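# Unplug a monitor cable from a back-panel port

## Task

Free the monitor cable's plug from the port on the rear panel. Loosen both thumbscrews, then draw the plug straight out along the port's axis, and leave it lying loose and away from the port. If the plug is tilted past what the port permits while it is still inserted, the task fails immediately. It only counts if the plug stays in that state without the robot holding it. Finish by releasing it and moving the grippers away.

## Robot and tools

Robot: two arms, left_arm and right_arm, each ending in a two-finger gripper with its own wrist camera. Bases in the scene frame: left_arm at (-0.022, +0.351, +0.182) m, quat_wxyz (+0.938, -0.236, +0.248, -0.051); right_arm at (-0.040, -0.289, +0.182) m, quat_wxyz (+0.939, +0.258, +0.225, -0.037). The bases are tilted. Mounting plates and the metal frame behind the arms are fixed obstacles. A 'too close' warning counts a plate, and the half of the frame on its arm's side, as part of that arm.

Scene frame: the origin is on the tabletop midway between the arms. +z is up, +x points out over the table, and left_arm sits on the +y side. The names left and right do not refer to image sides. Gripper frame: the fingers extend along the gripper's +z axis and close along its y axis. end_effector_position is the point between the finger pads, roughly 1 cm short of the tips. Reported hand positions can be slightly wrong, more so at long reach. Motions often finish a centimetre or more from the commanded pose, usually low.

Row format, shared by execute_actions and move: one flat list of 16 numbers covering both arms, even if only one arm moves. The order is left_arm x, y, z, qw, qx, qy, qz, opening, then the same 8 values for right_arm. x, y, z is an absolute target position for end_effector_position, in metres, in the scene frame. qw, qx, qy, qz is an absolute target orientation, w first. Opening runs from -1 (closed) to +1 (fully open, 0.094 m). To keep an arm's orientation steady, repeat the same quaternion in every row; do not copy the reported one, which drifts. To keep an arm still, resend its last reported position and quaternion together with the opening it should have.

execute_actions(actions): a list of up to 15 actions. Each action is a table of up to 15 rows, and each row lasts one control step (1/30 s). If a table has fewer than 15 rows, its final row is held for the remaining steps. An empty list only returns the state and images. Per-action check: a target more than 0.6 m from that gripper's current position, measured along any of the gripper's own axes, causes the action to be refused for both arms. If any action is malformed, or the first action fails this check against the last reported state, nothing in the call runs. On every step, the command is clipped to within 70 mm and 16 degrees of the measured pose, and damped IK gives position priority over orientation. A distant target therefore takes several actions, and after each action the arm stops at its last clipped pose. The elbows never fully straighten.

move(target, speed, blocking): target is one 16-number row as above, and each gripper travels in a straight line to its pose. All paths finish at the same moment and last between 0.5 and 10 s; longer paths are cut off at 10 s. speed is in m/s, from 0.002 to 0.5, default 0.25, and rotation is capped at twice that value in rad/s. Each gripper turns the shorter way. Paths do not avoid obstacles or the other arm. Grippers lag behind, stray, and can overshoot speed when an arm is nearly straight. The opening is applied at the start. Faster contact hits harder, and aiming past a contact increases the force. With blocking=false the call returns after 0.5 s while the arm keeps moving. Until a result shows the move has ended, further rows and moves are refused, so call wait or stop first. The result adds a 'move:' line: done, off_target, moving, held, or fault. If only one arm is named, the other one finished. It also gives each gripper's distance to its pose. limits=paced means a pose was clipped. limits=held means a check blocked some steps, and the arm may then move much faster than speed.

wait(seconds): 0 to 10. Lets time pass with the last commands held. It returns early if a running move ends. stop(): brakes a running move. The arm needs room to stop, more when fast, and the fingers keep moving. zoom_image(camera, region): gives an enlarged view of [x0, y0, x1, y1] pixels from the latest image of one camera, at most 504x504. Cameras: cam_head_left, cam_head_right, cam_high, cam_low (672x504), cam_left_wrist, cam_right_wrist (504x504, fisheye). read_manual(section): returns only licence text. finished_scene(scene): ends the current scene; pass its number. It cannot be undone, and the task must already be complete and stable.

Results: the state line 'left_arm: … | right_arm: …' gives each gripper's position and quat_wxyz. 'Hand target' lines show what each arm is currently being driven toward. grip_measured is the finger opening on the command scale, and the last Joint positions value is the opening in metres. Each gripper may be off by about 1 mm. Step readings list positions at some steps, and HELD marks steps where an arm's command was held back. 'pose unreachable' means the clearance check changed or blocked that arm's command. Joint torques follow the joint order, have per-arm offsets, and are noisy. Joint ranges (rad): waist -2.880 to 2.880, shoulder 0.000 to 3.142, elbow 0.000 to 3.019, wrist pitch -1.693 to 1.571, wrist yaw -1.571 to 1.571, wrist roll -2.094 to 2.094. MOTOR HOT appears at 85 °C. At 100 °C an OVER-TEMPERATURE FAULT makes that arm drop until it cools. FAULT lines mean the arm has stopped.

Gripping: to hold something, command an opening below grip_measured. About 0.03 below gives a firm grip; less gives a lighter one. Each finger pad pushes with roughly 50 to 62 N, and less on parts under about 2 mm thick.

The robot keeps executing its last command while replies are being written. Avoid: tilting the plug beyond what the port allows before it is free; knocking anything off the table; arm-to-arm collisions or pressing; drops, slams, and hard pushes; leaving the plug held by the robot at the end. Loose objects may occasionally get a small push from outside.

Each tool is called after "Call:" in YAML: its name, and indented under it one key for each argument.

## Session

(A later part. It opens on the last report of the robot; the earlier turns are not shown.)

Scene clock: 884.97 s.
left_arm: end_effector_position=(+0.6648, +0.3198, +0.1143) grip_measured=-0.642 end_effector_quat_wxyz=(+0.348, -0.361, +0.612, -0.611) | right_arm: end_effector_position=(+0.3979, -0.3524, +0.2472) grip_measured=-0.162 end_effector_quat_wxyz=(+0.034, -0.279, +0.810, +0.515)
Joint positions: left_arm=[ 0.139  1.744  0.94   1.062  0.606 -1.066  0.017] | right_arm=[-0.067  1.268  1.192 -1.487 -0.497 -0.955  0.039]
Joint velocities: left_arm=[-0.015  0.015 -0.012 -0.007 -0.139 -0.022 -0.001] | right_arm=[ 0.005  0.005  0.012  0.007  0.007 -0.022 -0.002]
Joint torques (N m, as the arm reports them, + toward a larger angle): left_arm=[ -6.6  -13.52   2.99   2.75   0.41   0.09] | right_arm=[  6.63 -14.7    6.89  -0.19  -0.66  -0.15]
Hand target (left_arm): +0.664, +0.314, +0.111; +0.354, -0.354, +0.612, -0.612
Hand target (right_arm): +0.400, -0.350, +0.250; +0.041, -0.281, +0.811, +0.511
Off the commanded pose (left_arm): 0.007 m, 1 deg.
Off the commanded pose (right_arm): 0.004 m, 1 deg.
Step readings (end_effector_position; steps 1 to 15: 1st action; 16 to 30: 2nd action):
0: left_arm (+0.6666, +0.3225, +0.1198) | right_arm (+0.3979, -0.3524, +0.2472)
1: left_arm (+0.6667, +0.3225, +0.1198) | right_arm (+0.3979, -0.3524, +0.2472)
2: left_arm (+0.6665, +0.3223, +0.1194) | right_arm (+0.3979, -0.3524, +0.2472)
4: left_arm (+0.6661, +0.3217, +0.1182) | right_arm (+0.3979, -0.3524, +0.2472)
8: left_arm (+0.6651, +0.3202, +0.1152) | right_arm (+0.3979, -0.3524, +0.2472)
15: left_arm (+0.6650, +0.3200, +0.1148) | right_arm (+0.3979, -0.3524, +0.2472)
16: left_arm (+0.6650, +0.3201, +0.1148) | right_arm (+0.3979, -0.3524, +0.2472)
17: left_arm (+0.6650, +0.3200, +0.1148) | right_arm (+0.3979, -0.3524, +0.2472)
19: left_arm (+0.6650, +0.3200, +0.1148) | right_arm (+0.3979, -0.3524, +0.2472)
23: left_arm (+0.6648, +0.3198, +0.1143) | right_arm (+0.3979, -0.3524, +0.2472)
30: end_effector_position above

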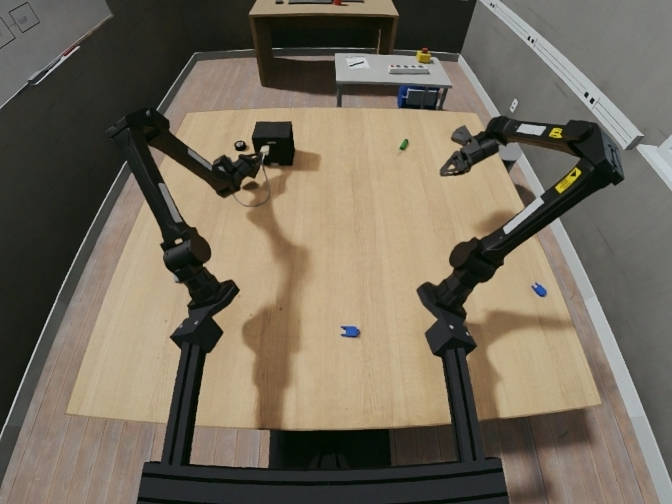

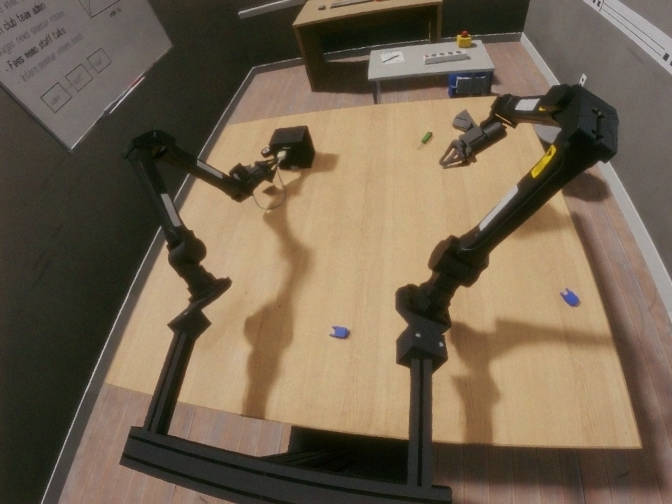

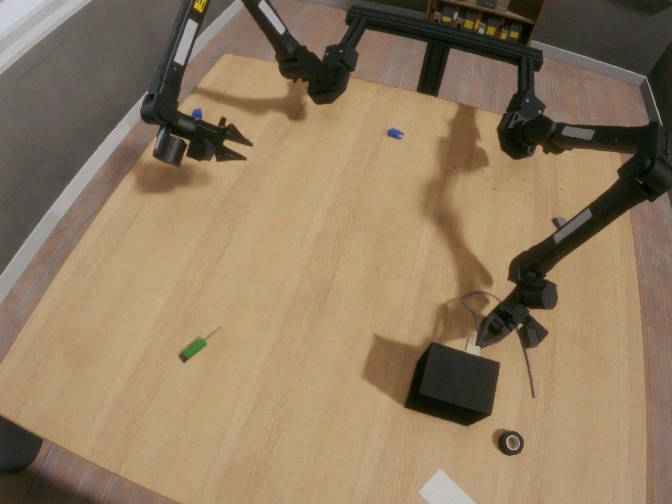

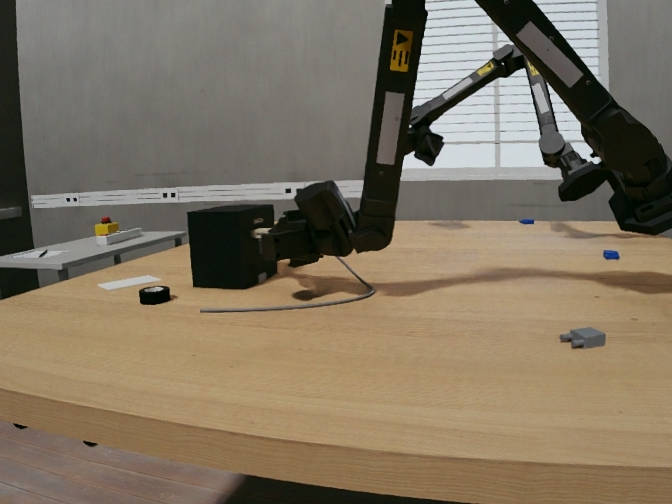

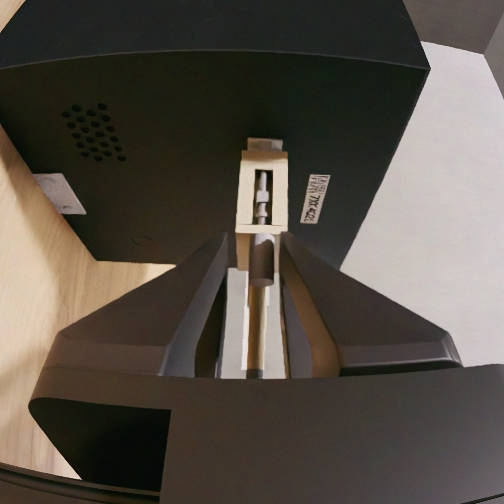

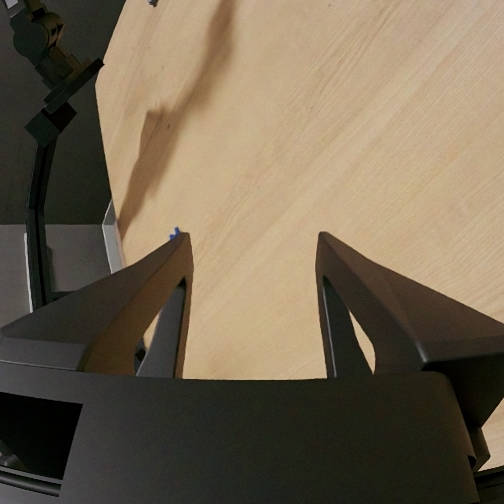

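Call:
execute_actions:
  actions:
    - [[0.664,0.314,0.116,0.354,-0.354,0.612,-0.612,-0.74,0.4,-0.35,0.25,0.041,-0.281,0.811,0.511,-0.16]]
    - [[0.664,0.314,0.116,0.354,-0.354,0.612,-0.612,-0.8,0.4,-0.35,0.25,0.041,-0.281,0.811,0.511,-0.16],[0.664,0.314,0.116,0.354,-0.354,0.612,-0.612,-0.84,0.4,-0.35,0.25,0.041,-0.281,0.811,0.511,-0.16],[0.664,0.314,0.116,0.354,-0.354,0.612,-0.612,-0.89,0.4,-0.35,0.25,0.041,-0.281,0.811,0.511,-0.16]]

Call:
zoom_image:
  camera: "cam_left_wrist"
  region: [150,150,370,370]

Scene clock: 899.93 s.
left_arm: end_effector_position=(+0.6652, +0.3191, +0.1163) grip_measured=-0.869 end_effector_quat_wxyz=(+0.350, -0.359, +0.612, -0.612) | right_arm: end_effector_position=(+0.3979, -0.3524, +0.2472) grip_measured=-0.162 end_effector_quat_wxyz=(+0.034, -0.279, +0.810, +0.515)
Joint positions: left_arm=[ 0.136  1.743  0.94   1.065  0.606 -1.066  0.006] | right_arm=[-0.067  1.268  1.192 -1.487 -0.497 -0.955  0.039]
Joint velocities: left_arm=[-0.015 -0.015 -0.017 -0.022 -0.037 -0.022 -0.   ] | right_arm=[ 0.005 -0.015 -0.017  0.012  0.007  0.066  0.   ]
Joint torques (N m, as the arm reports them, + toward a larger angle): left_arm=[ -6.87 -14.51   2.56   2.25   0.23   0.1 ] | right_arm=[  6.59 -14.7    6.87  -0.2   -0.66  -0.15]
Hand target (left_arm): +0.664, +0.314, +0.116; +0.354, -0.354, +0.612, -0.612
Hand target (right_arm): +0.400, -0.350, +0.250; +0.041, -0.281, +0.811, +0.511
Off the commanded pose (left_arm): 0.005 m, 1 deg.
Off the commanded pose (right_arm): 0.004 m, 1 deg.
Step readings (end_effector_position; steps 1 to 15: 1st action; 16 to 30: 2nd action):
0: left_arm (+0.6648, +0.3198, +0.1143) | right_arm (+0.3979, -0.3524, +0.2472)
1: left_arm (+0.6648, +0.3198, +0.1143) | right_arm (+0.3979, -0.3524, +0.2472)
2: left_arm (+0.6648, +0.3198, +0.1143) | right_arm (+0.3979, -0.3524, +0.2472)
4: left_arm (+0.6648, +0.3194, +0.1146) | right_arm (+0.3979, -0.3524, +0.2472)
8: left_arm (+0.6648, +0.3194, +0.1146) | right_arm (+0.3979, -0.3524, +0.2472)
15: left_arm (+0.6648, +0.3194, +0.1146) | right_arm (+0.3979, -0.3524, +0.2472)
16: left_arm (+0.6649, +0.3192, +0.1151) | right_arm (+0.3979, -0.3524, +0.2472)
17: left_arm (+0.6652, +0.3193, +0.1162) | right_arm (+0.3979, -0.3524, +0.2472)
19: left_arm (+0.6652, +0.3194, +0.1162) | right_arm (+0.3979, -0.3524, +0.2472)
23: left_arm (+0.6652, +0.3191, +0.1163) | right_arm (+0.3979, -0.3524, +0.2472)
30: end_effector_position above

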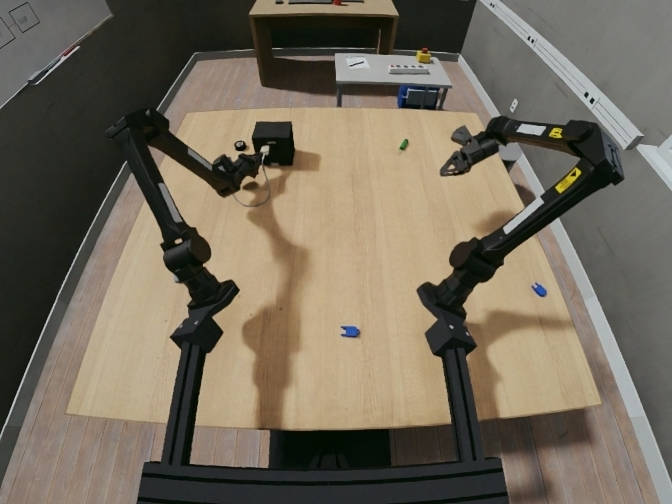

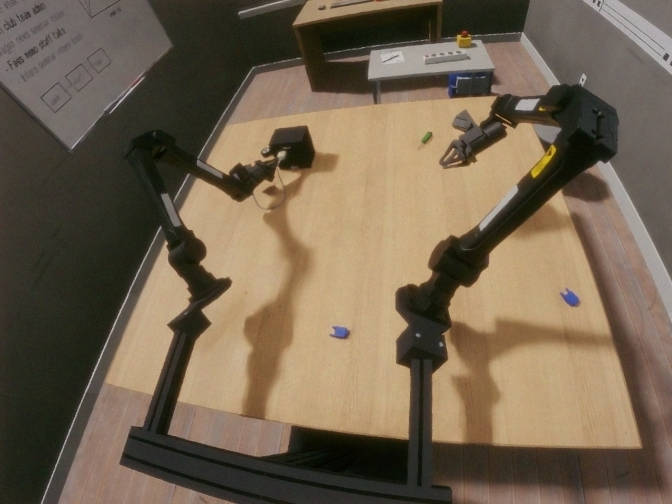

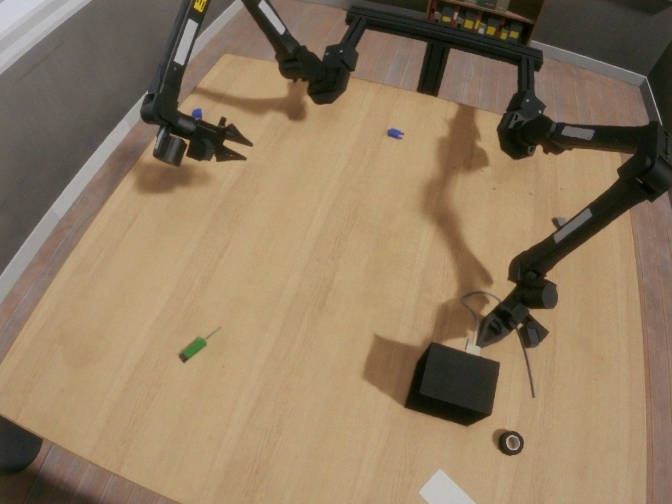

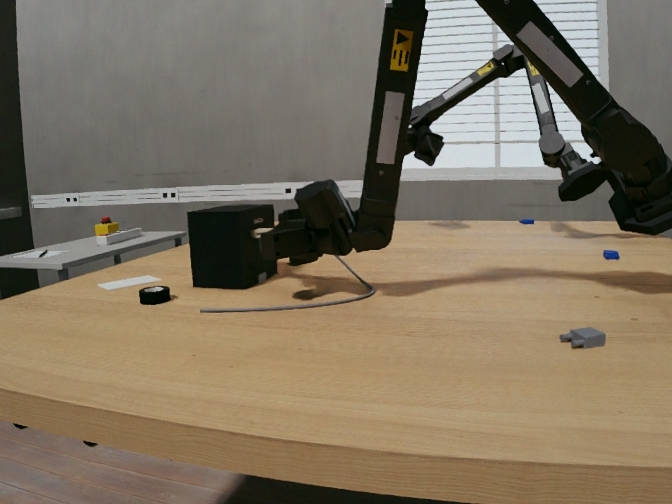

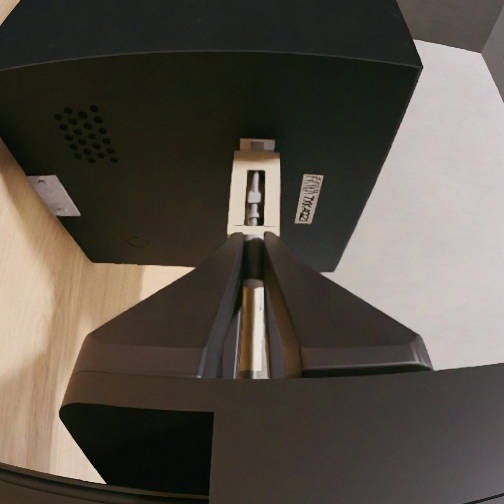

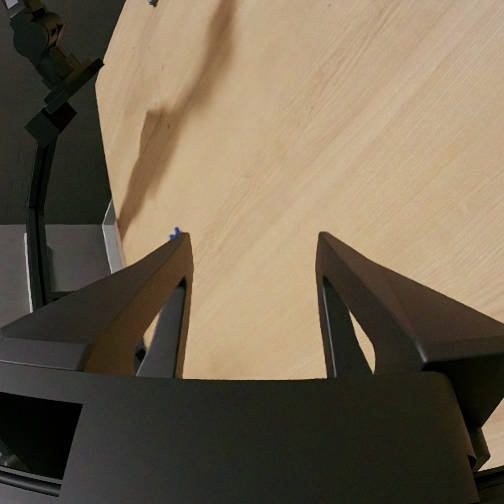

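Region (150, 150, 370, 370) of cam_left_wrist's 504x504 image, scaled by 2.291, with more detail than that image has.

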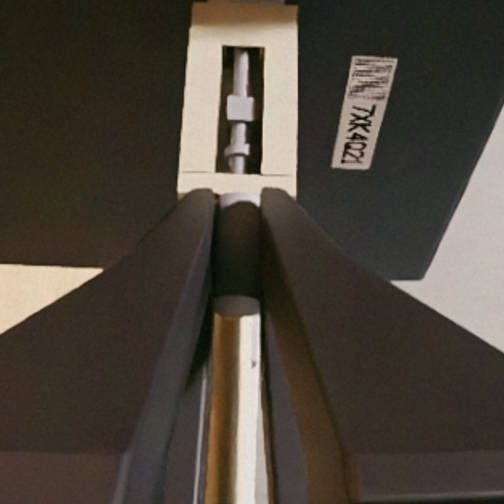

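Call:
execute_actions:
  actions:
    - [[0.664,0.314,0.116,0.338,-0.369,0.585,-0.638,-0.89,0.4,-0.35,0.25,0.041,-0.281,0.811,0.511,-0.16],[0.664,0.314,0.116,0.338,-0.369,0.585,-0.638,-0.89,0.4,-0.35,0.25,0.041,-0.281,0.811,0.511,-0.16],[0.664,0.314,0.116,0.338,-0.369,0.585,-0.638,-0.89,0.4,-0.35,0.25,0.041,-0.281,0.811,0.511,-0.16],[0.664,0.314,0.1158,0.321,-0.383,0.557,-0.663,-0.89,0.4,-0.35,0.25,0.041,-0.281,0.811,0.511,-0.16],[0.664,0.314,0.1158,0.321,-0.383,0.557,-0.663,-0.89,0.4,-0.35,0.25,0.041,-0.281,0.811,0.511,-0.16],[0.664,0.314,0.1158,0.321,-0.383,0.557,-0.663,-0.89,0.4,-0.35,0.25,0.041,-0.281,0.811,0.511,-0.16],[0.664,0.314,0.1155,0.304,-0.397,0.527,-0.687,-0.89,0.4,-0.35,0.25,0.041,-0.281,0.811,0.511,-0.16],[0.664,0.314,0.1155,0.304,-0.397,0.527,-0.687,-0.89,0.4,-0.35,0.25,0.041,-0.281,0.811,0.511,-0.16],[0.664,0.314,0.1155,0.304,-0.397,0.527,-0.687,-0.89,0.4,-0.35,0.25,0.041,-0.281,0.811,0.511,-0.16],[0.664,0.314,0.1152,0.287,-0.410,0.497,-0.709,-0.89,0.4,-0.35,0.25,0.041,-0.281,0.811,0.511,-0.16]]
    - [[0.664,0.314,0.1152,0.287,-0.410,0.497,-0.709,-0.89,0.4,-0.35,0.25,0.041,-0.281,0.811,0.511,-0.16]]

Call:
zoom_image:
  camera: "cam_left_wrist"
  region: [150,150,370,370]

Scene clock: 959.97 s.
left_arm: end_effector_position=(+0.6643, +0.3183, +0.1150) grip_measured=-0.870 end_effector_quat_wxyz=(+0.289, -0.415, +0.504, -0.700) | right_arm: end_effector_position=(+0.3979, -0.3524, +0.2472) grip_measured=-0.162 end_effector_quat_wxyz=(+0.034, -0.279, +0.810, +0.515)
Joint positions: left_arm=[ 0.147  1.857  0.974  1.333  0.657 -1.464  0.006] | right_arm=[-0.067  1.268  1.192 -1.487 -0.497 -0.955  0.039]
Joint velocities: left_arm=[-0.005  0.005  0.002  0.027  0.022 -0.037 -0.   ] | right_arm=[ 0.024 -0.005 -0.002  0.017  0.037 -0.037 -0.   ]
Joint torques (N m, as the arm reports them, + toward a larger angle): left_arm=[ -6.76 -13.87   2.82   2.98   0.81  -0.14] | right_arm=[  6.63 -14.7    6.87  -0.18  -0.66  -0.15]
Hand target (left_arm): +0.664, +0.314, +0.115; -0.287, +0.410, -0.498, +0.709
Hand target (right_arm): +0.400, -0.350, +0.250; +0.041, -0.281, +0.811, +0.511
Off the commanded pose (left_arm): 0.004 m, 2 deg.
Off the commanded pose (right_arm): 0.004 m, 1 deg.
Step readings (end_effector_position; steps 1 to 15: 1st action; 16 to 30: 2nd action):
0: left_arm (+0.6652, +0.3191, +0.1163) | right_arm (+0.3979, -0.3524, +0.2472)
1: left_arm (+0.6651, +0.3189, +0.1170) | right_arm (+0.3979, -0.3524, +0.2472)
2: left_arm (+0.6649, +0.3187, +0.1167) | right_arm (+0.3979, -0.3524, +0.2472)
4: left_arm (+0.6648, +0.3186, +0.1168) | right_arm (+0.3979, -0.3524, +0.2472)
8: left_arm (+0.6648, +0.3187, +0.1160) | right_arm (+0.3979, -0.3524, +0.2472)
15: left_arm (+0.6644, +0.3183, +0.1150) | right_arm (+0.3979, -0.3524, +0.2472)
16: left_arm (+0.6645, +0.3185, +0.1153) | right_arm (+0.3979, -0.3524, +0.2472)
17: left_arm (+0.6644, +0.3184, +0.1151) | right_arm (+0.3979, -0.3524, +0.2472)
19: left_arm (+0.6645, +0.3184, +0.1152) | right_arm (+0.3979, -0.3524, +0.2472)
23: left_arm (+0.6644, +0.3183, +0.1150) | right_arm (+0.3979, -0.3524, +0.2472)
30: end_effector_position above

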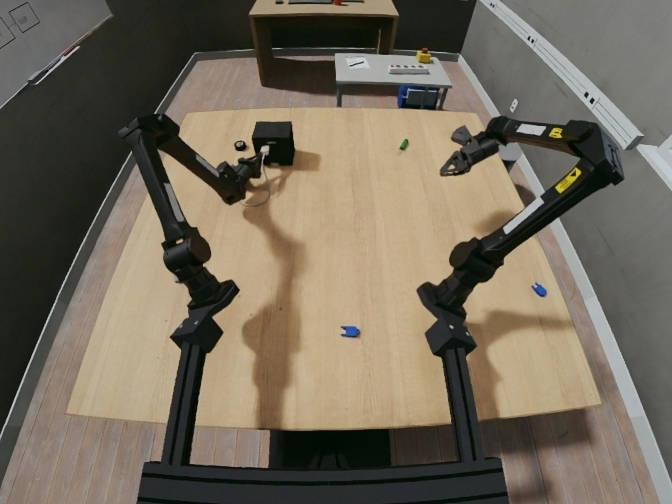

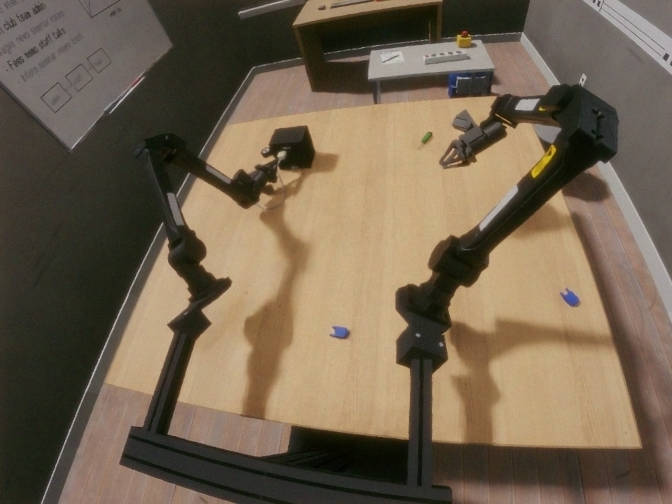

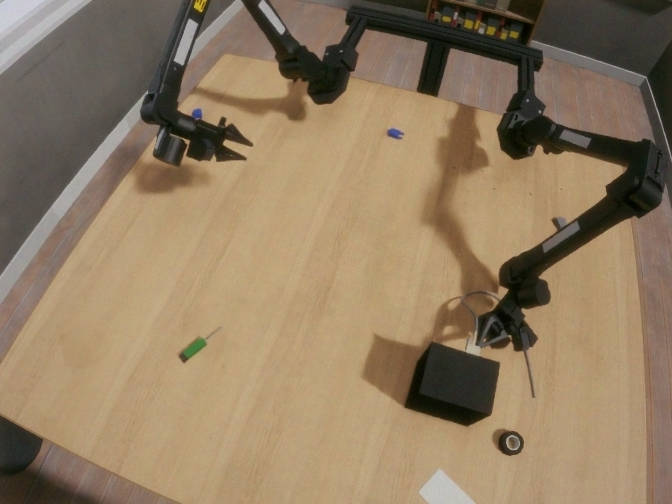

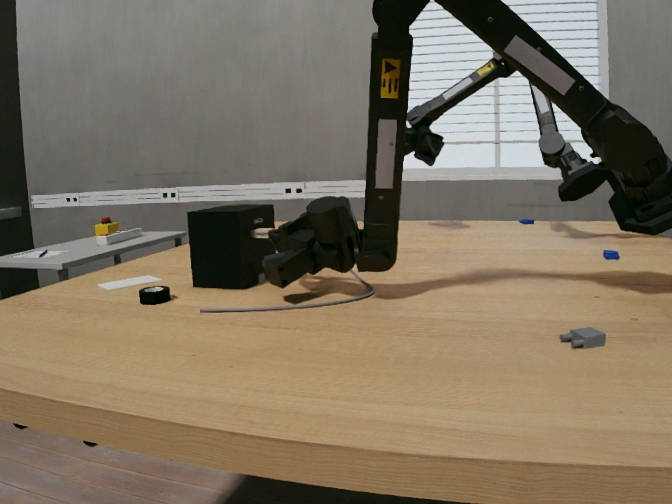

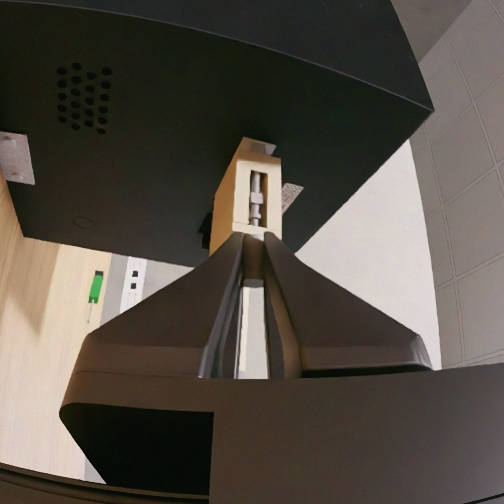

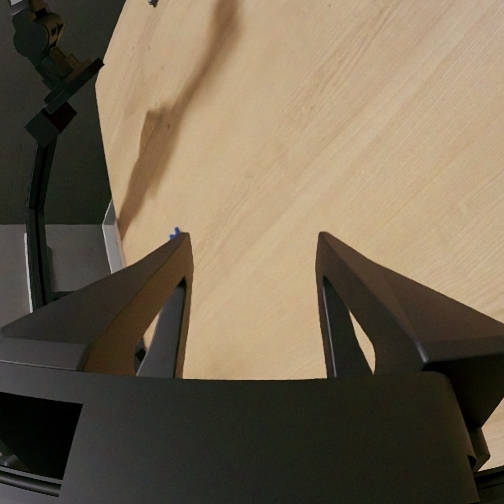

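Region (150, 150, 370, 370) of cam_left_wrist's 504x504 image, scaled by 2.291, with more detail than that image has.

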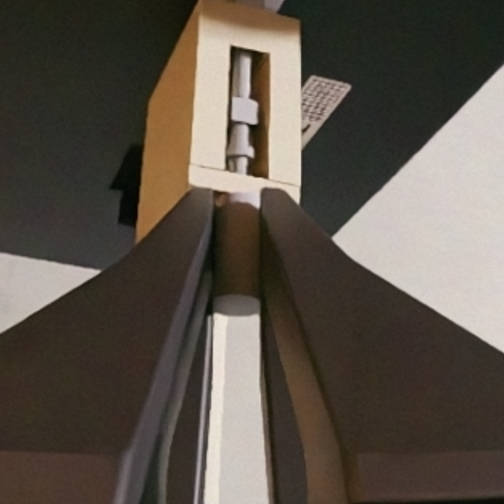

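Call:
execute_actions:
  actions:
    - [[0.664,0.314,0.1152,0.287,-0.41,0.497,-0.709,-0.66,0.4,-0.35,0.25,0,-0.3,0.8,0.5,0],[0.664,0.314,0.1152,0.287,-0.41,0.497,-0.709,-0.66,0.4,-0.35,0.25,0,-0.3,0.8,0.5,0],[0.664,0.314,0.1152,0.287,-0.41,0.497,-0.709,-0.66,0.4,-0.35,0.25,0,-0.3,0.8,0.5,0],[0.664,0.314,0.1152,0.287,-0.41,0.497,-0.709,-0.66,0.4,-0.35,0.25,0,-0.3,0.8,0.5,0],[0.664,0.314,0.1158,0.321,-0.383,0.557,-0.663,-0.66,0.4,-0.35,0.25,0,-0.3,0.8,0.5,0],[0.664,0.314,0.1158,0.321,-0.383,0.557,-0.663,-0.66,0.4,-0.35,0.25,0,-0.3,0.8,0.5,0],[0.664,0.314,0.1158,0.321,-0.383,0.557,-0.663,-0.66,0.4,-0.35,0.25,0,-0.3,0.8,0.5,0],[0.664,0.314,0.1165,0.354,-0.354,0.612,-0.612,-0.66,0.4,-0.35,0.25,0,-0.3,0.8,0.5,0],[0.664,0.314,0.1165,0.354,-0.354,0.612,-0.612,-0.66,0.4,-0.35,0.25,0,-0.3,0.8,0.5,0],[0.664,0.314,0.1165,0.354,-0.354,0.612,-0.612,-0.66,0.4,-0.35,0.25,0,-0.3,0.8,0.5,0],[0.664,0.314,0.117,0.383,-0.321,0.663,-0.557,-0.66,0.4,-0.35,0.25,0,-0.3,0.8,0.5,0],[0.664,0.314,0.117,0.383,-0.321,0.663,-0.557,-0.66,0.4,-0.35,0.25,0,-0.3,0.8,0.5,0],[0.664,0.314,0.117,0.383,-0.321,0.663,-0.557,-0.66,0.4,-0.35,0.25,0,-0.3,0.8,0.5,0],[0.664,0.314,0.1174,0.41,-0.287,0.709,-0.497,-0.66,0.4,-0.35,0.25,0,-0.3,0.8,0.5,0]]
    - [[0.664,0.314,0.1174,0.41,-0.287,0.709,-0.497,-0.66,0.4,-0.35,0.25,0,-0.3,0.8,0.5,0]]

Call:
zoom_image:
  camera: "cam_left_wrist"
  region: [150,150,370,370]

Scene clock: 1052.80 s.
left_arm: end_effector_position=(+0.6706, +0.3241, +0.1214) grip_measured=-0.661 end_effector_quat_wxyz=(+0.419, -0.295, +0.698, -0.500) | right_arm: end_effector_position=(+0.3913, -0.3498, +0.2505) grip_measured=-0.002 end_effector_quat_wxyz=(+0.007, -0.304, +0.809, +0.503)
Joint positions: left_arm=[ 0.105  1.651  0.925  0.87   0.46  -0.695  0.016] | right_arm=[-0.034  1.274  1.206 -1.527 -0.435 -0.953  0.047]
Joint velocities: left_arm=[-0.015 -0.005  0.007 -0.032 -0.022  0.022 -0.   ] | right_arm=[ 0.005  0.005 -0.002  0.007  0.051  0.051 -0.001]
Joint torques (N m, as the arm reports them, + toward a larger angle): left_arm=[ -6.79 -14.99   2.42   1.01   0.2    0.08] | right_arm=[  6.3  -11.02   9.87  -1.39  -0.58  -0.15]
Hand target (left_arm): +0.664, +0.314, +0.118; +0.410, -0.287, +0.708, -0.498
Hand target (right_arm): +0.400, -0.350, +0.250; +0.000, -0.303, +0.808, +0.505
Off the commanded pose (left_arm): 0.013 m, 2 deg.
Off the commanded pose (right_arm): 0.009 m, 1 deg.
Step readings (end_effector_position; steps 1 to 15: 1st action; 16 to 30: 2nd action):
0: left_arm (+0.6643, +0.3183, +0.1150) | right_arm (+0.3979, -0.3524, +0.2472)
1: left_arm (+0.6642, +0.3181, +0.1152) | right_arm (+0.3952, -0.3547, +0.2448)
2: left_arm (+0.6639, +0.3177, +0.1159) | right_arm (+0.3929, -0.3556, +0.2445)
4: left_arm (+0.6637, +0.3175, +0.1166) | right_arm (+0.3915, -0.3532, +0.2474)
8: left_arm (+0.6640, +0.3164, +0.1115) | right_arm (+0.3916, -0.3498, +0.2506)
15: left_arm (+0.6703, +0.3290, +0.1180) | right_arm (+0.3913, -0.3498, +0.2505)
16: left_arm (+0.6708, +0.3298, +0.1189) | right_arm (+0.3913, -0.3498, +0.2505)
17: left_arm (+0.6711, +0.3296, +0.1204) | right_arm (+0.3913, -0.3498, +0.2505)
19: left_arm (+0.6716, +0.3277, +0.1237) | right_arm (+0.3913, -0.3498, +0.2505)
23: left_arm (+0.6717, +0.3254, +0.1245) | right_arm (+0.3913, -0.3498, +0.2505)
30: end_effector_position above

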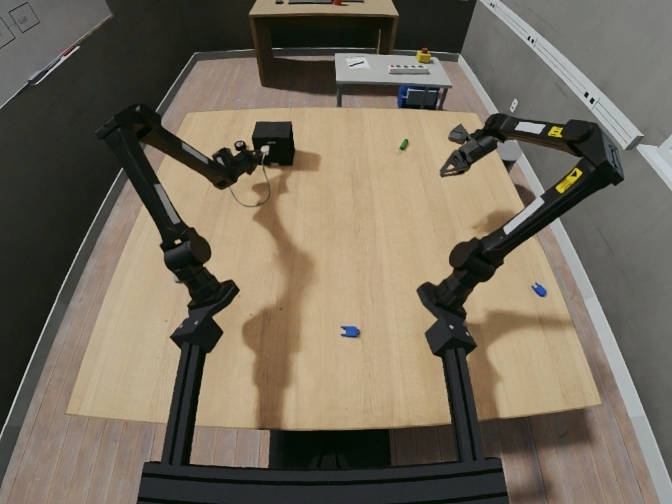

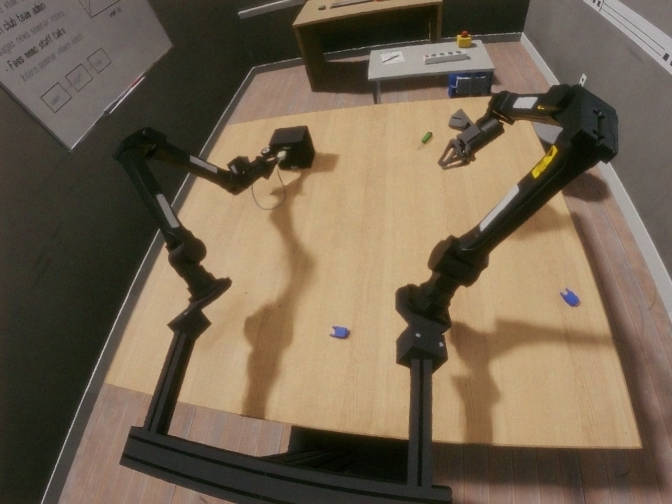

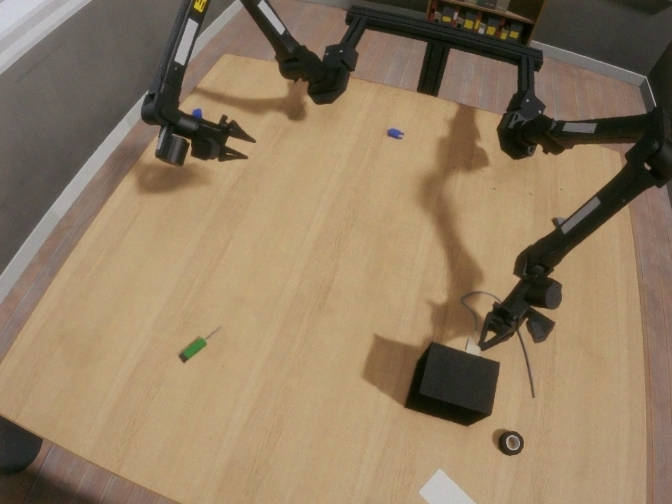

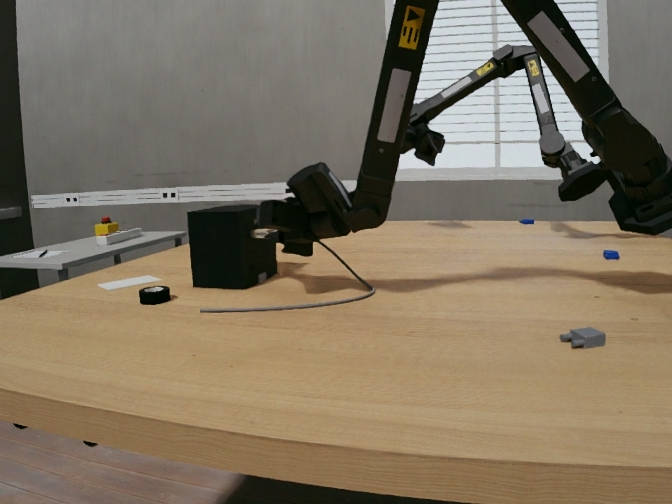

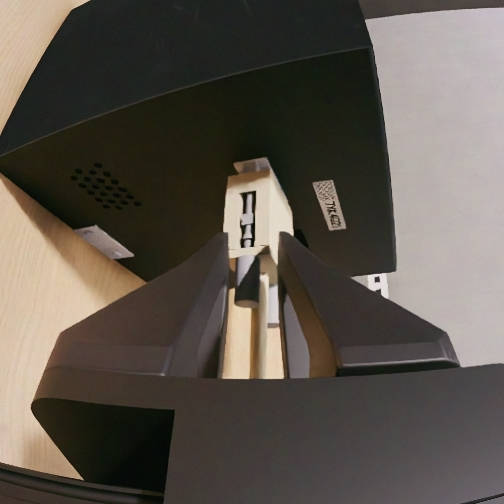

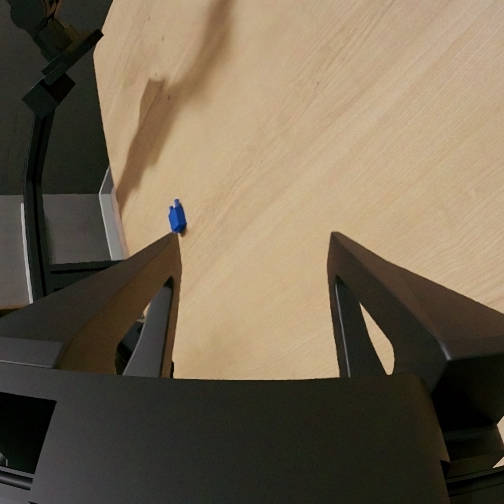

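Region (150, 150, 370, 370) of cam_left_wrist's 504x504 image, scaled by 2.291, with more detail than that image has.

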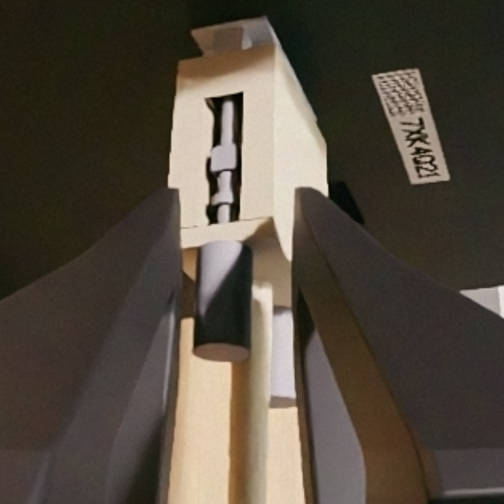

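Call:
execute_actions:
  actions:
    - [[0.658,0.314,0.113,0.41,-0.287,0.709,-0.497,-0.66,0.4,-0.35,0.25,0,-0.3,0.8,0.5,0]]
    - [[0.658,0.314,0.113,0.41,-0.287,0.709,-0.497,-0.66,0.4,-0.35,0.25,0,-0.3,0.8,0.5,0]]

Call:
zoom_image:
  camera: "cam_left_wrist"
  region: [150,150,370,370]

Scene clock: 1173.80 s.
left_arm: end_effector_position=(+0.6629, +0.3206, +0.1166) grip_measured=-0.661 end_effector_quat_wxyz=(+0.414, -0.291, +0.704, -0.497) | right_arm: end_effector_position=(+0.3913, -0.3498, +0.2505) grip_measured=-0.002 end_effector_quat_wxyz=(+0.007, -0.304, +0.809, +0.503)
Joint positions: left_arm=[ 0.104  1.651  0.908  0.869  0.46  -0.68   0.016] | right_arm=[-0.034  1.274  1.206 -1.527 -0.435 -0.953  0.047]
Joint velocities: left_arm=[-0.015 -0.015  0.007 -0.022 -0.081 -0.022 -0.001] | right_arm=[-0.015 -0.005  0.007 -0.002 -0.051  0.066  0.   ]
Joint torques (N m, as the arm reports them, + toward a larger angle): left_arm=[ -6.44 -14.53   2.51   1.66   0.43   0.1 ] | right_arm=[  6.38 -11.05   9.87  -1.38  -0.57  -0.15]
Hand target (left_arm): +0.658, +0.314, +0.113; +0.410, -0.287, +0.709, -0.497
Hand target (right_arm): +0.400, -0.350, +0.250; +0.000, -0.303, +0.808, +0.505
Off the commanded pose (left_arm): 0.009 m, 1 deg.
Off the commanded pose (right_arm): 0.009 m, 1 deg.
Step readings (end_effector_position; steps 1 to 15: 1st action; 16 to 30: 2nd action):
0: left_arm (+0.6706, +0.3238, +0.1214) | right_arm (+0.3913, -0.3498, +0.2505)
1: left_arm (+0.6699, +0.3235, +0.1209) | right_arm (+0.3913, -0.3498, +0.2505)
2: left_arm (+0.6686, +0.3230, +0.1201) | right_arm (+0.3913, -0.3498, +0.2505)
4: left_arm (+0.6652, +0.3215, +0.1179) | right_arm (+0.3913, -0.3498, +0.2505)
8: left_arm (+0.6629, +0.3206, +0.1166) | right_arm (+0.3913, -0.3498, +0.2505)
15: left_arm (+0.6629, +0.3206, +0.1166) | right_arm (+0.3913, -0.3498, +0.2505)
16: left_arm (+0.6629, +0.3206, +0.1166) | right_arm (+0.3913, -0.3498, +0.2505)
17: left_arm (+0.6629, +0.3206, +0.1166) | right_arm (+0.3913, -0.3498, +0.2505)
19: left_arm (+0.6629, +0.3206, +0.1166) | right_arm (+0.3913, -0.3498, +0.2505)
23: left_arm (+0.6629, +0.3206, +0.1166) | right_arm (+0.3913, -0.3498, +0.2505)
30: end_effector_position above

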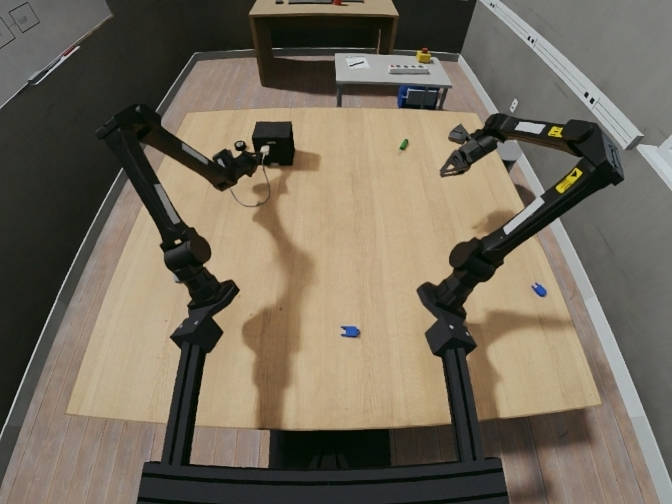

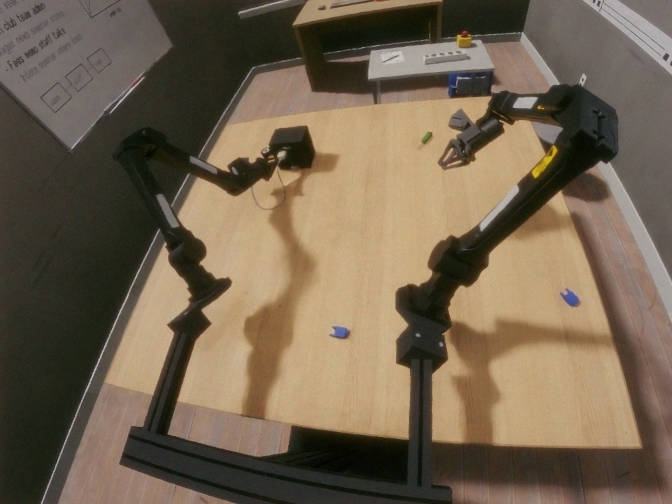

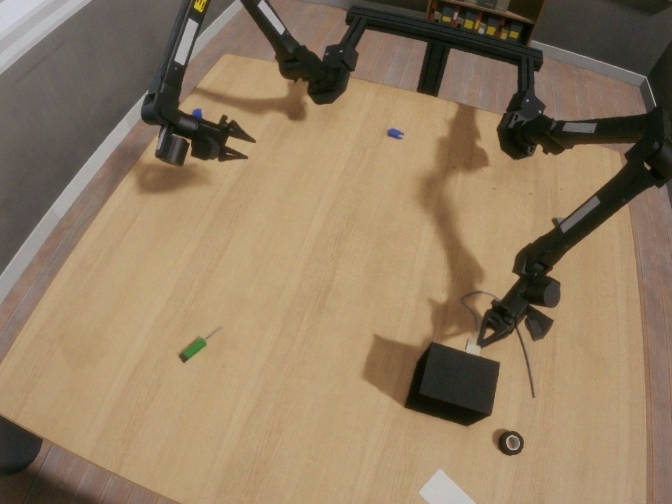

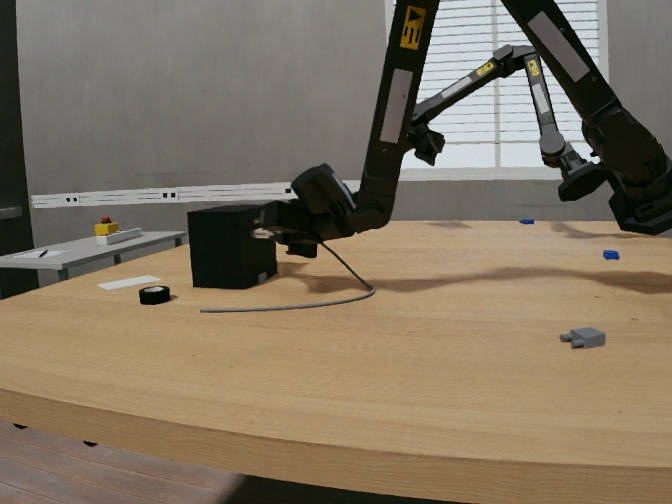

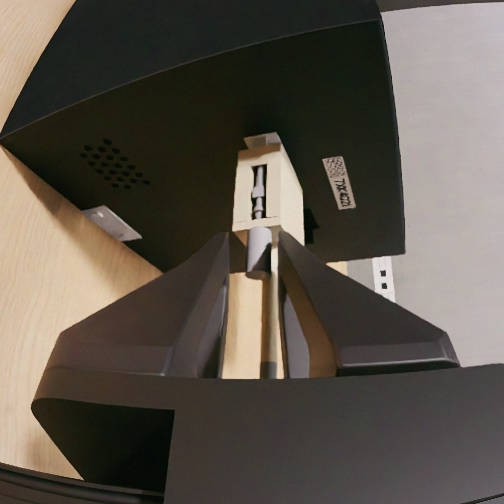

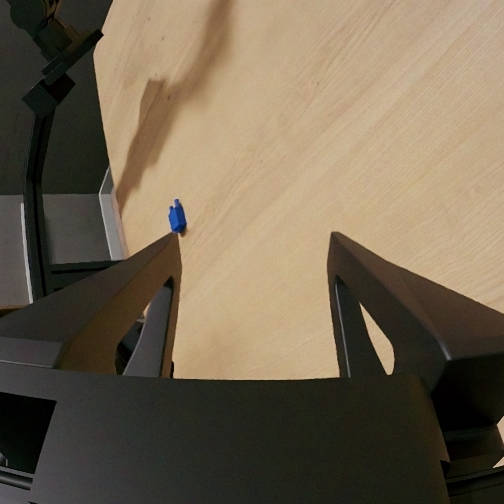

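Region (150, 150, 370, 370) of cam_left_wrist's 504x504 image, scaled by 2.291, with more detail than that image has.

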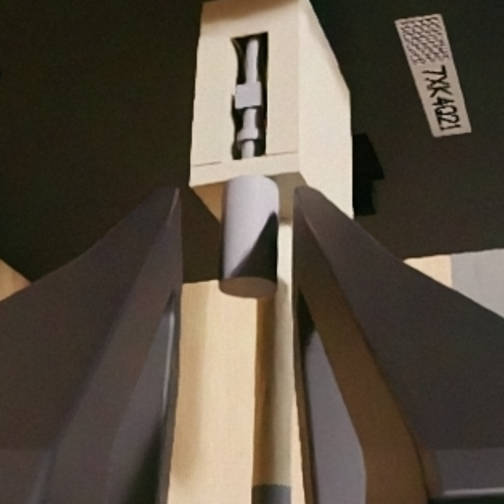

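Call:
execute_actions:
  actions:
    - [[0.662,0.314,0.117,0.41,-0.287,0.709,-0.497,-0.8,0.4,-0.35,0.25,0,-0.3,0.8,0.5,0],[0.662,0.314,0.117,0.41,-0.287,0.709,-0.497,-0.8,0.4,-0.35,0.25,0,-0.3,0.8,0.5,0],[0.662,0.314,0.117,0.41,-0.287,0.709,-0.497,-0.84,0.4,-0.35,0.25,0,-0.3,0.8,0.5,0],[0.662,0.314,0.117,0.41,-0.287,0.709,-0.497,-0.84,0.4,-0.35,0.25,0,-0.3,0.8,0.5,0],[0.662,0.314,0.117,0.41,-0.287,0.709,-0.497,-0.89,0.4,-0.35,0.25,0,-0.3,0.8,0.5,0]]
    - [[0.664,0.314,0.117,0.383,-0.321,0.663,-0.557,-0.89,0.4,-0.35,0.25,0,-0.3,0.8,0.5,0],[0.664,0.314,0.117,0.383,-0.321,0.663,-0.557,-0.89,0.4,-0.35,0.25,0,-0.3,0.8,0.5,0],[0.664,0.314,0.117,0.383,-0.321,0.663,-0.557,-0.89,0.4,-0.35,0.25,0,-0.3,0.8,0.5,0],[0.664,0.314,0.1165,0.354,-0.354,0.612,-0.612,-0.89,0.4,-0.35,0.25,0,-0.3,0.8,0.5,0],[0.664,0.314,0.1165,0.354,-0.354,0.612,-0.612,-0.89,0.4,-0.35,0.25,0,-0.3,0.8,0.5,0],[0.664,0.314,0.1165,0.354,-0.354,0.612,-0.612,-0.89,0.4,-0.35,0.25,0,-0.3,0.8,0.5,0],[0.664,0.314,0.1158,0.321,-0.383,0.557,-0.663,-0.89,0.4,-0.35,0.25,0,-0.3,0.8,0.5,0],[0.664,0.314,0.1158,0.321,-0.383,0.557,-0.663,-0.89,0.4,-0.35,0.25,0,-0.3,0.8,0.5,0],[0.664,0.314,0.1158,0.321,-0.383,0.557,-0.663,-0.89,0.4,-0.35,0.25,0,-0.3,0.8,0.5,0],[0.664,0.314,0.1152,0.276,-0.417,0.478,-0.722,-0.89,0.4,-0.35,0.25,0,-0.3,0.8,0.5,0]]
    - [[0.664,0.314,0.1152,0.276,-0.417,0.478,-0.722,-0.89,0.4,-0.35,0.25,0,-0.3,0.8,0.5,0]]

Call:
zoom_image:
  camera: "cam_left_wrist"
  region: [150,150,370,370]

Scene clock: 1211.77 s.
left_arm: end_effector_position=(+0.6616, +0.3196, +0.1145) grip_measured=-0.873 end_effector_quat_wxyz=(+0.277, -0.419, +0.488, -0.714) | right_arm: end_effector_position=(+0.3913, -0.3498, +0.2505) grip_measured=-0.002 end_effector_quat_wxyz=(+0.007, -0.304, +0.809, +0.503)
Joint positions: left_arm=[ 0.154  1.874  0.978  1.381  0.673 -1.528  0.006] | right_arm=[-0.034  1.274  1.206 -1.527 -0.435 -0.953  0.047]
Joint velocities: left_arm=[ 0.015 -0.005 -0.012  0.002 -0.125 -0.066 -0.   ] | right_arm=[-0.015  0.005 -0.002 -0.017  0.051 -0.022  0.   ]
Joint torques (N m, as the arm reports them, + toward a larger angle): left_arm=[ -7.26 -13.71   3.17   2.87   0.23  -0.14] | right_arm=[  6.29 -11.02   9.88  -1.39  -0.57  -0.15]
Hand target (left_arm): +0.664, +0.314, +0.115; -0.276, +0.417, -0.479, +0.722
Hand target (right_arm): +0.400, -0.350, +0.250; +0.000, -0.303, +0.808, +0.505
Off the commanded pose (left_arm): 0.006 m, 2 deg.
Off the commanded pose (right_arm): 0.009 m, 1 deg.
Step readings (end_effector_position; steps 1 to 15: 1st action; 16 to 30: 2nd action; 31 to 45: 3rd action):
0: left_arm (+0.6629, +0.3206, +0.1166) | right_arm (+0.3913, -0.3498, +0.2505)
1: left_arm (+0.6629, +0.3206, +0.1166) | right_arm (+0.3913, -0.3498, +0.2505)
2: left_arm (+0.6629, +0.3204, +0.1167) | right_arm (+0.3913, -0.3498, +0.2505)
4: left_arm (+0.6632, +0.3198, +0.1178) | right_arm (+0.3913, -0.3498, +0.2505)
8: left_arm (+0.6632, +0.3198, +0.1178) | right_arm (+0.3913, -0.3498, +0.2505)
15: left_arm (+0.6632, +0.3198, +0.1178) | right_arm (+0.3913, -0.3498, +0.2505)
16: left_arm (+0.6626, +0.3186, +0.1191) | right_arm (+0.3913, -0.3498, +0.2505)
17: left_arm (+0.6626, +0.3193, +0.1183) | right_arm (+0.3913, -0.3498, +0.2505)
19: left_arm (+0.6624, +0.3188, +0.1187) | right_arm (+0.3913, -0.3498, +0.2505)
23: left_arm (+0.6622, +0.3195, +0.1170) | right_arm (+0.3913, -0.3498, +0.2505)
30: left_arm (+0.6617, +0.3189, +0.1150) | right_arm (+0.3913, -0.3498, +0.2505)
31: left_arm (+0.6618, +0.3190, +0.1148) | right_arm (+0.3913, -0.3498, +0.2505)
32: left_arm (+0.6617, +0.3191, +0.1144) | right_arm (+0.3913, -0.3498, +0.2505)
34: left_arm (+0.6616, +0.3194, +0.1144) | right_arm (+0.3913, -0.3498, +0.2505)
38: left_arm (+0.6616, +0.3195, +0.1143) | right_arm (+0.3913, -0.3498, +0.2505)
45: end_effector_position above

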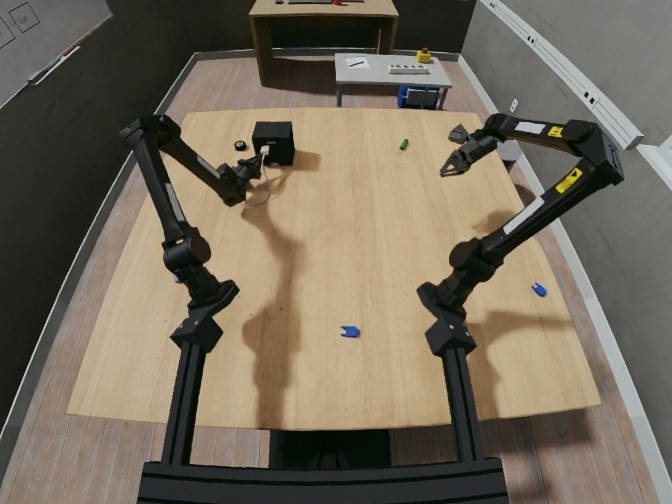

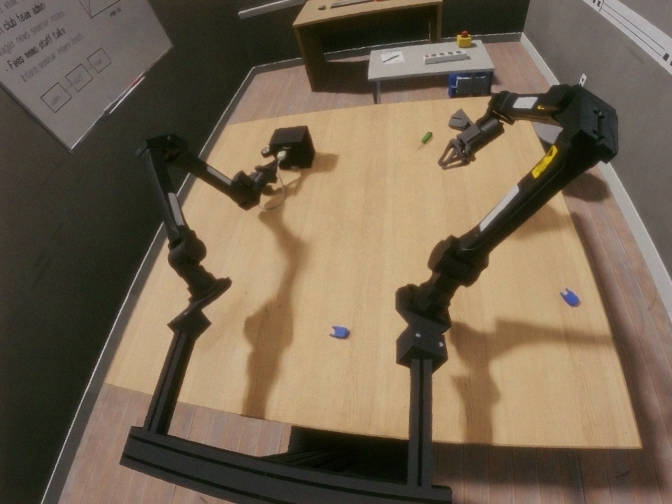

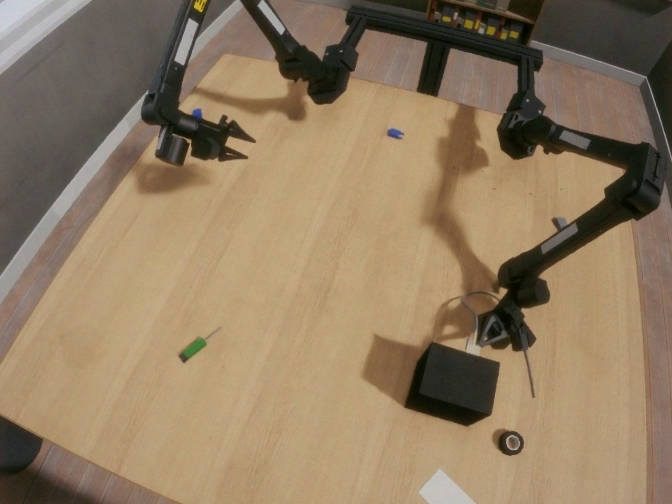

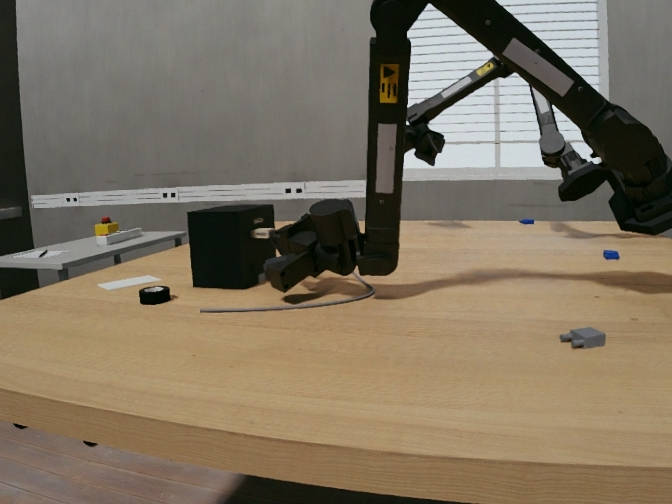

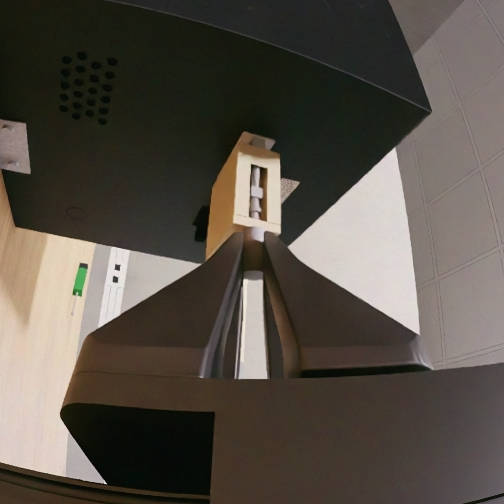

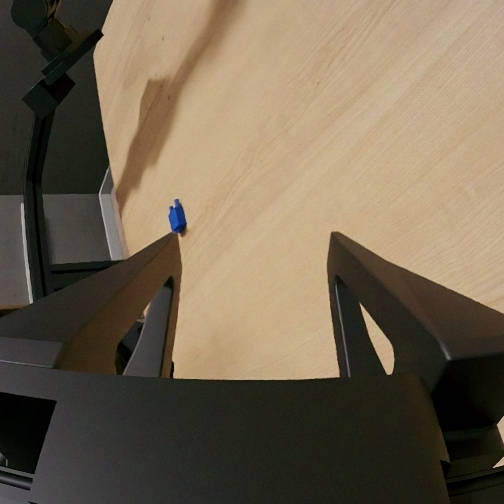

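Region (150, 150, 370, 370) of cam_left_wrist's 504x504 image, scaled by 2.291, with more detail than that image has.

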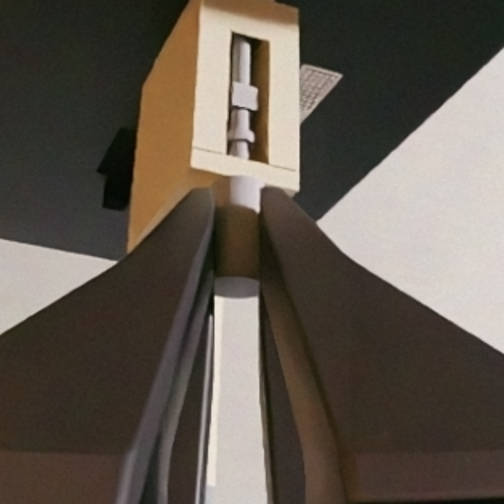

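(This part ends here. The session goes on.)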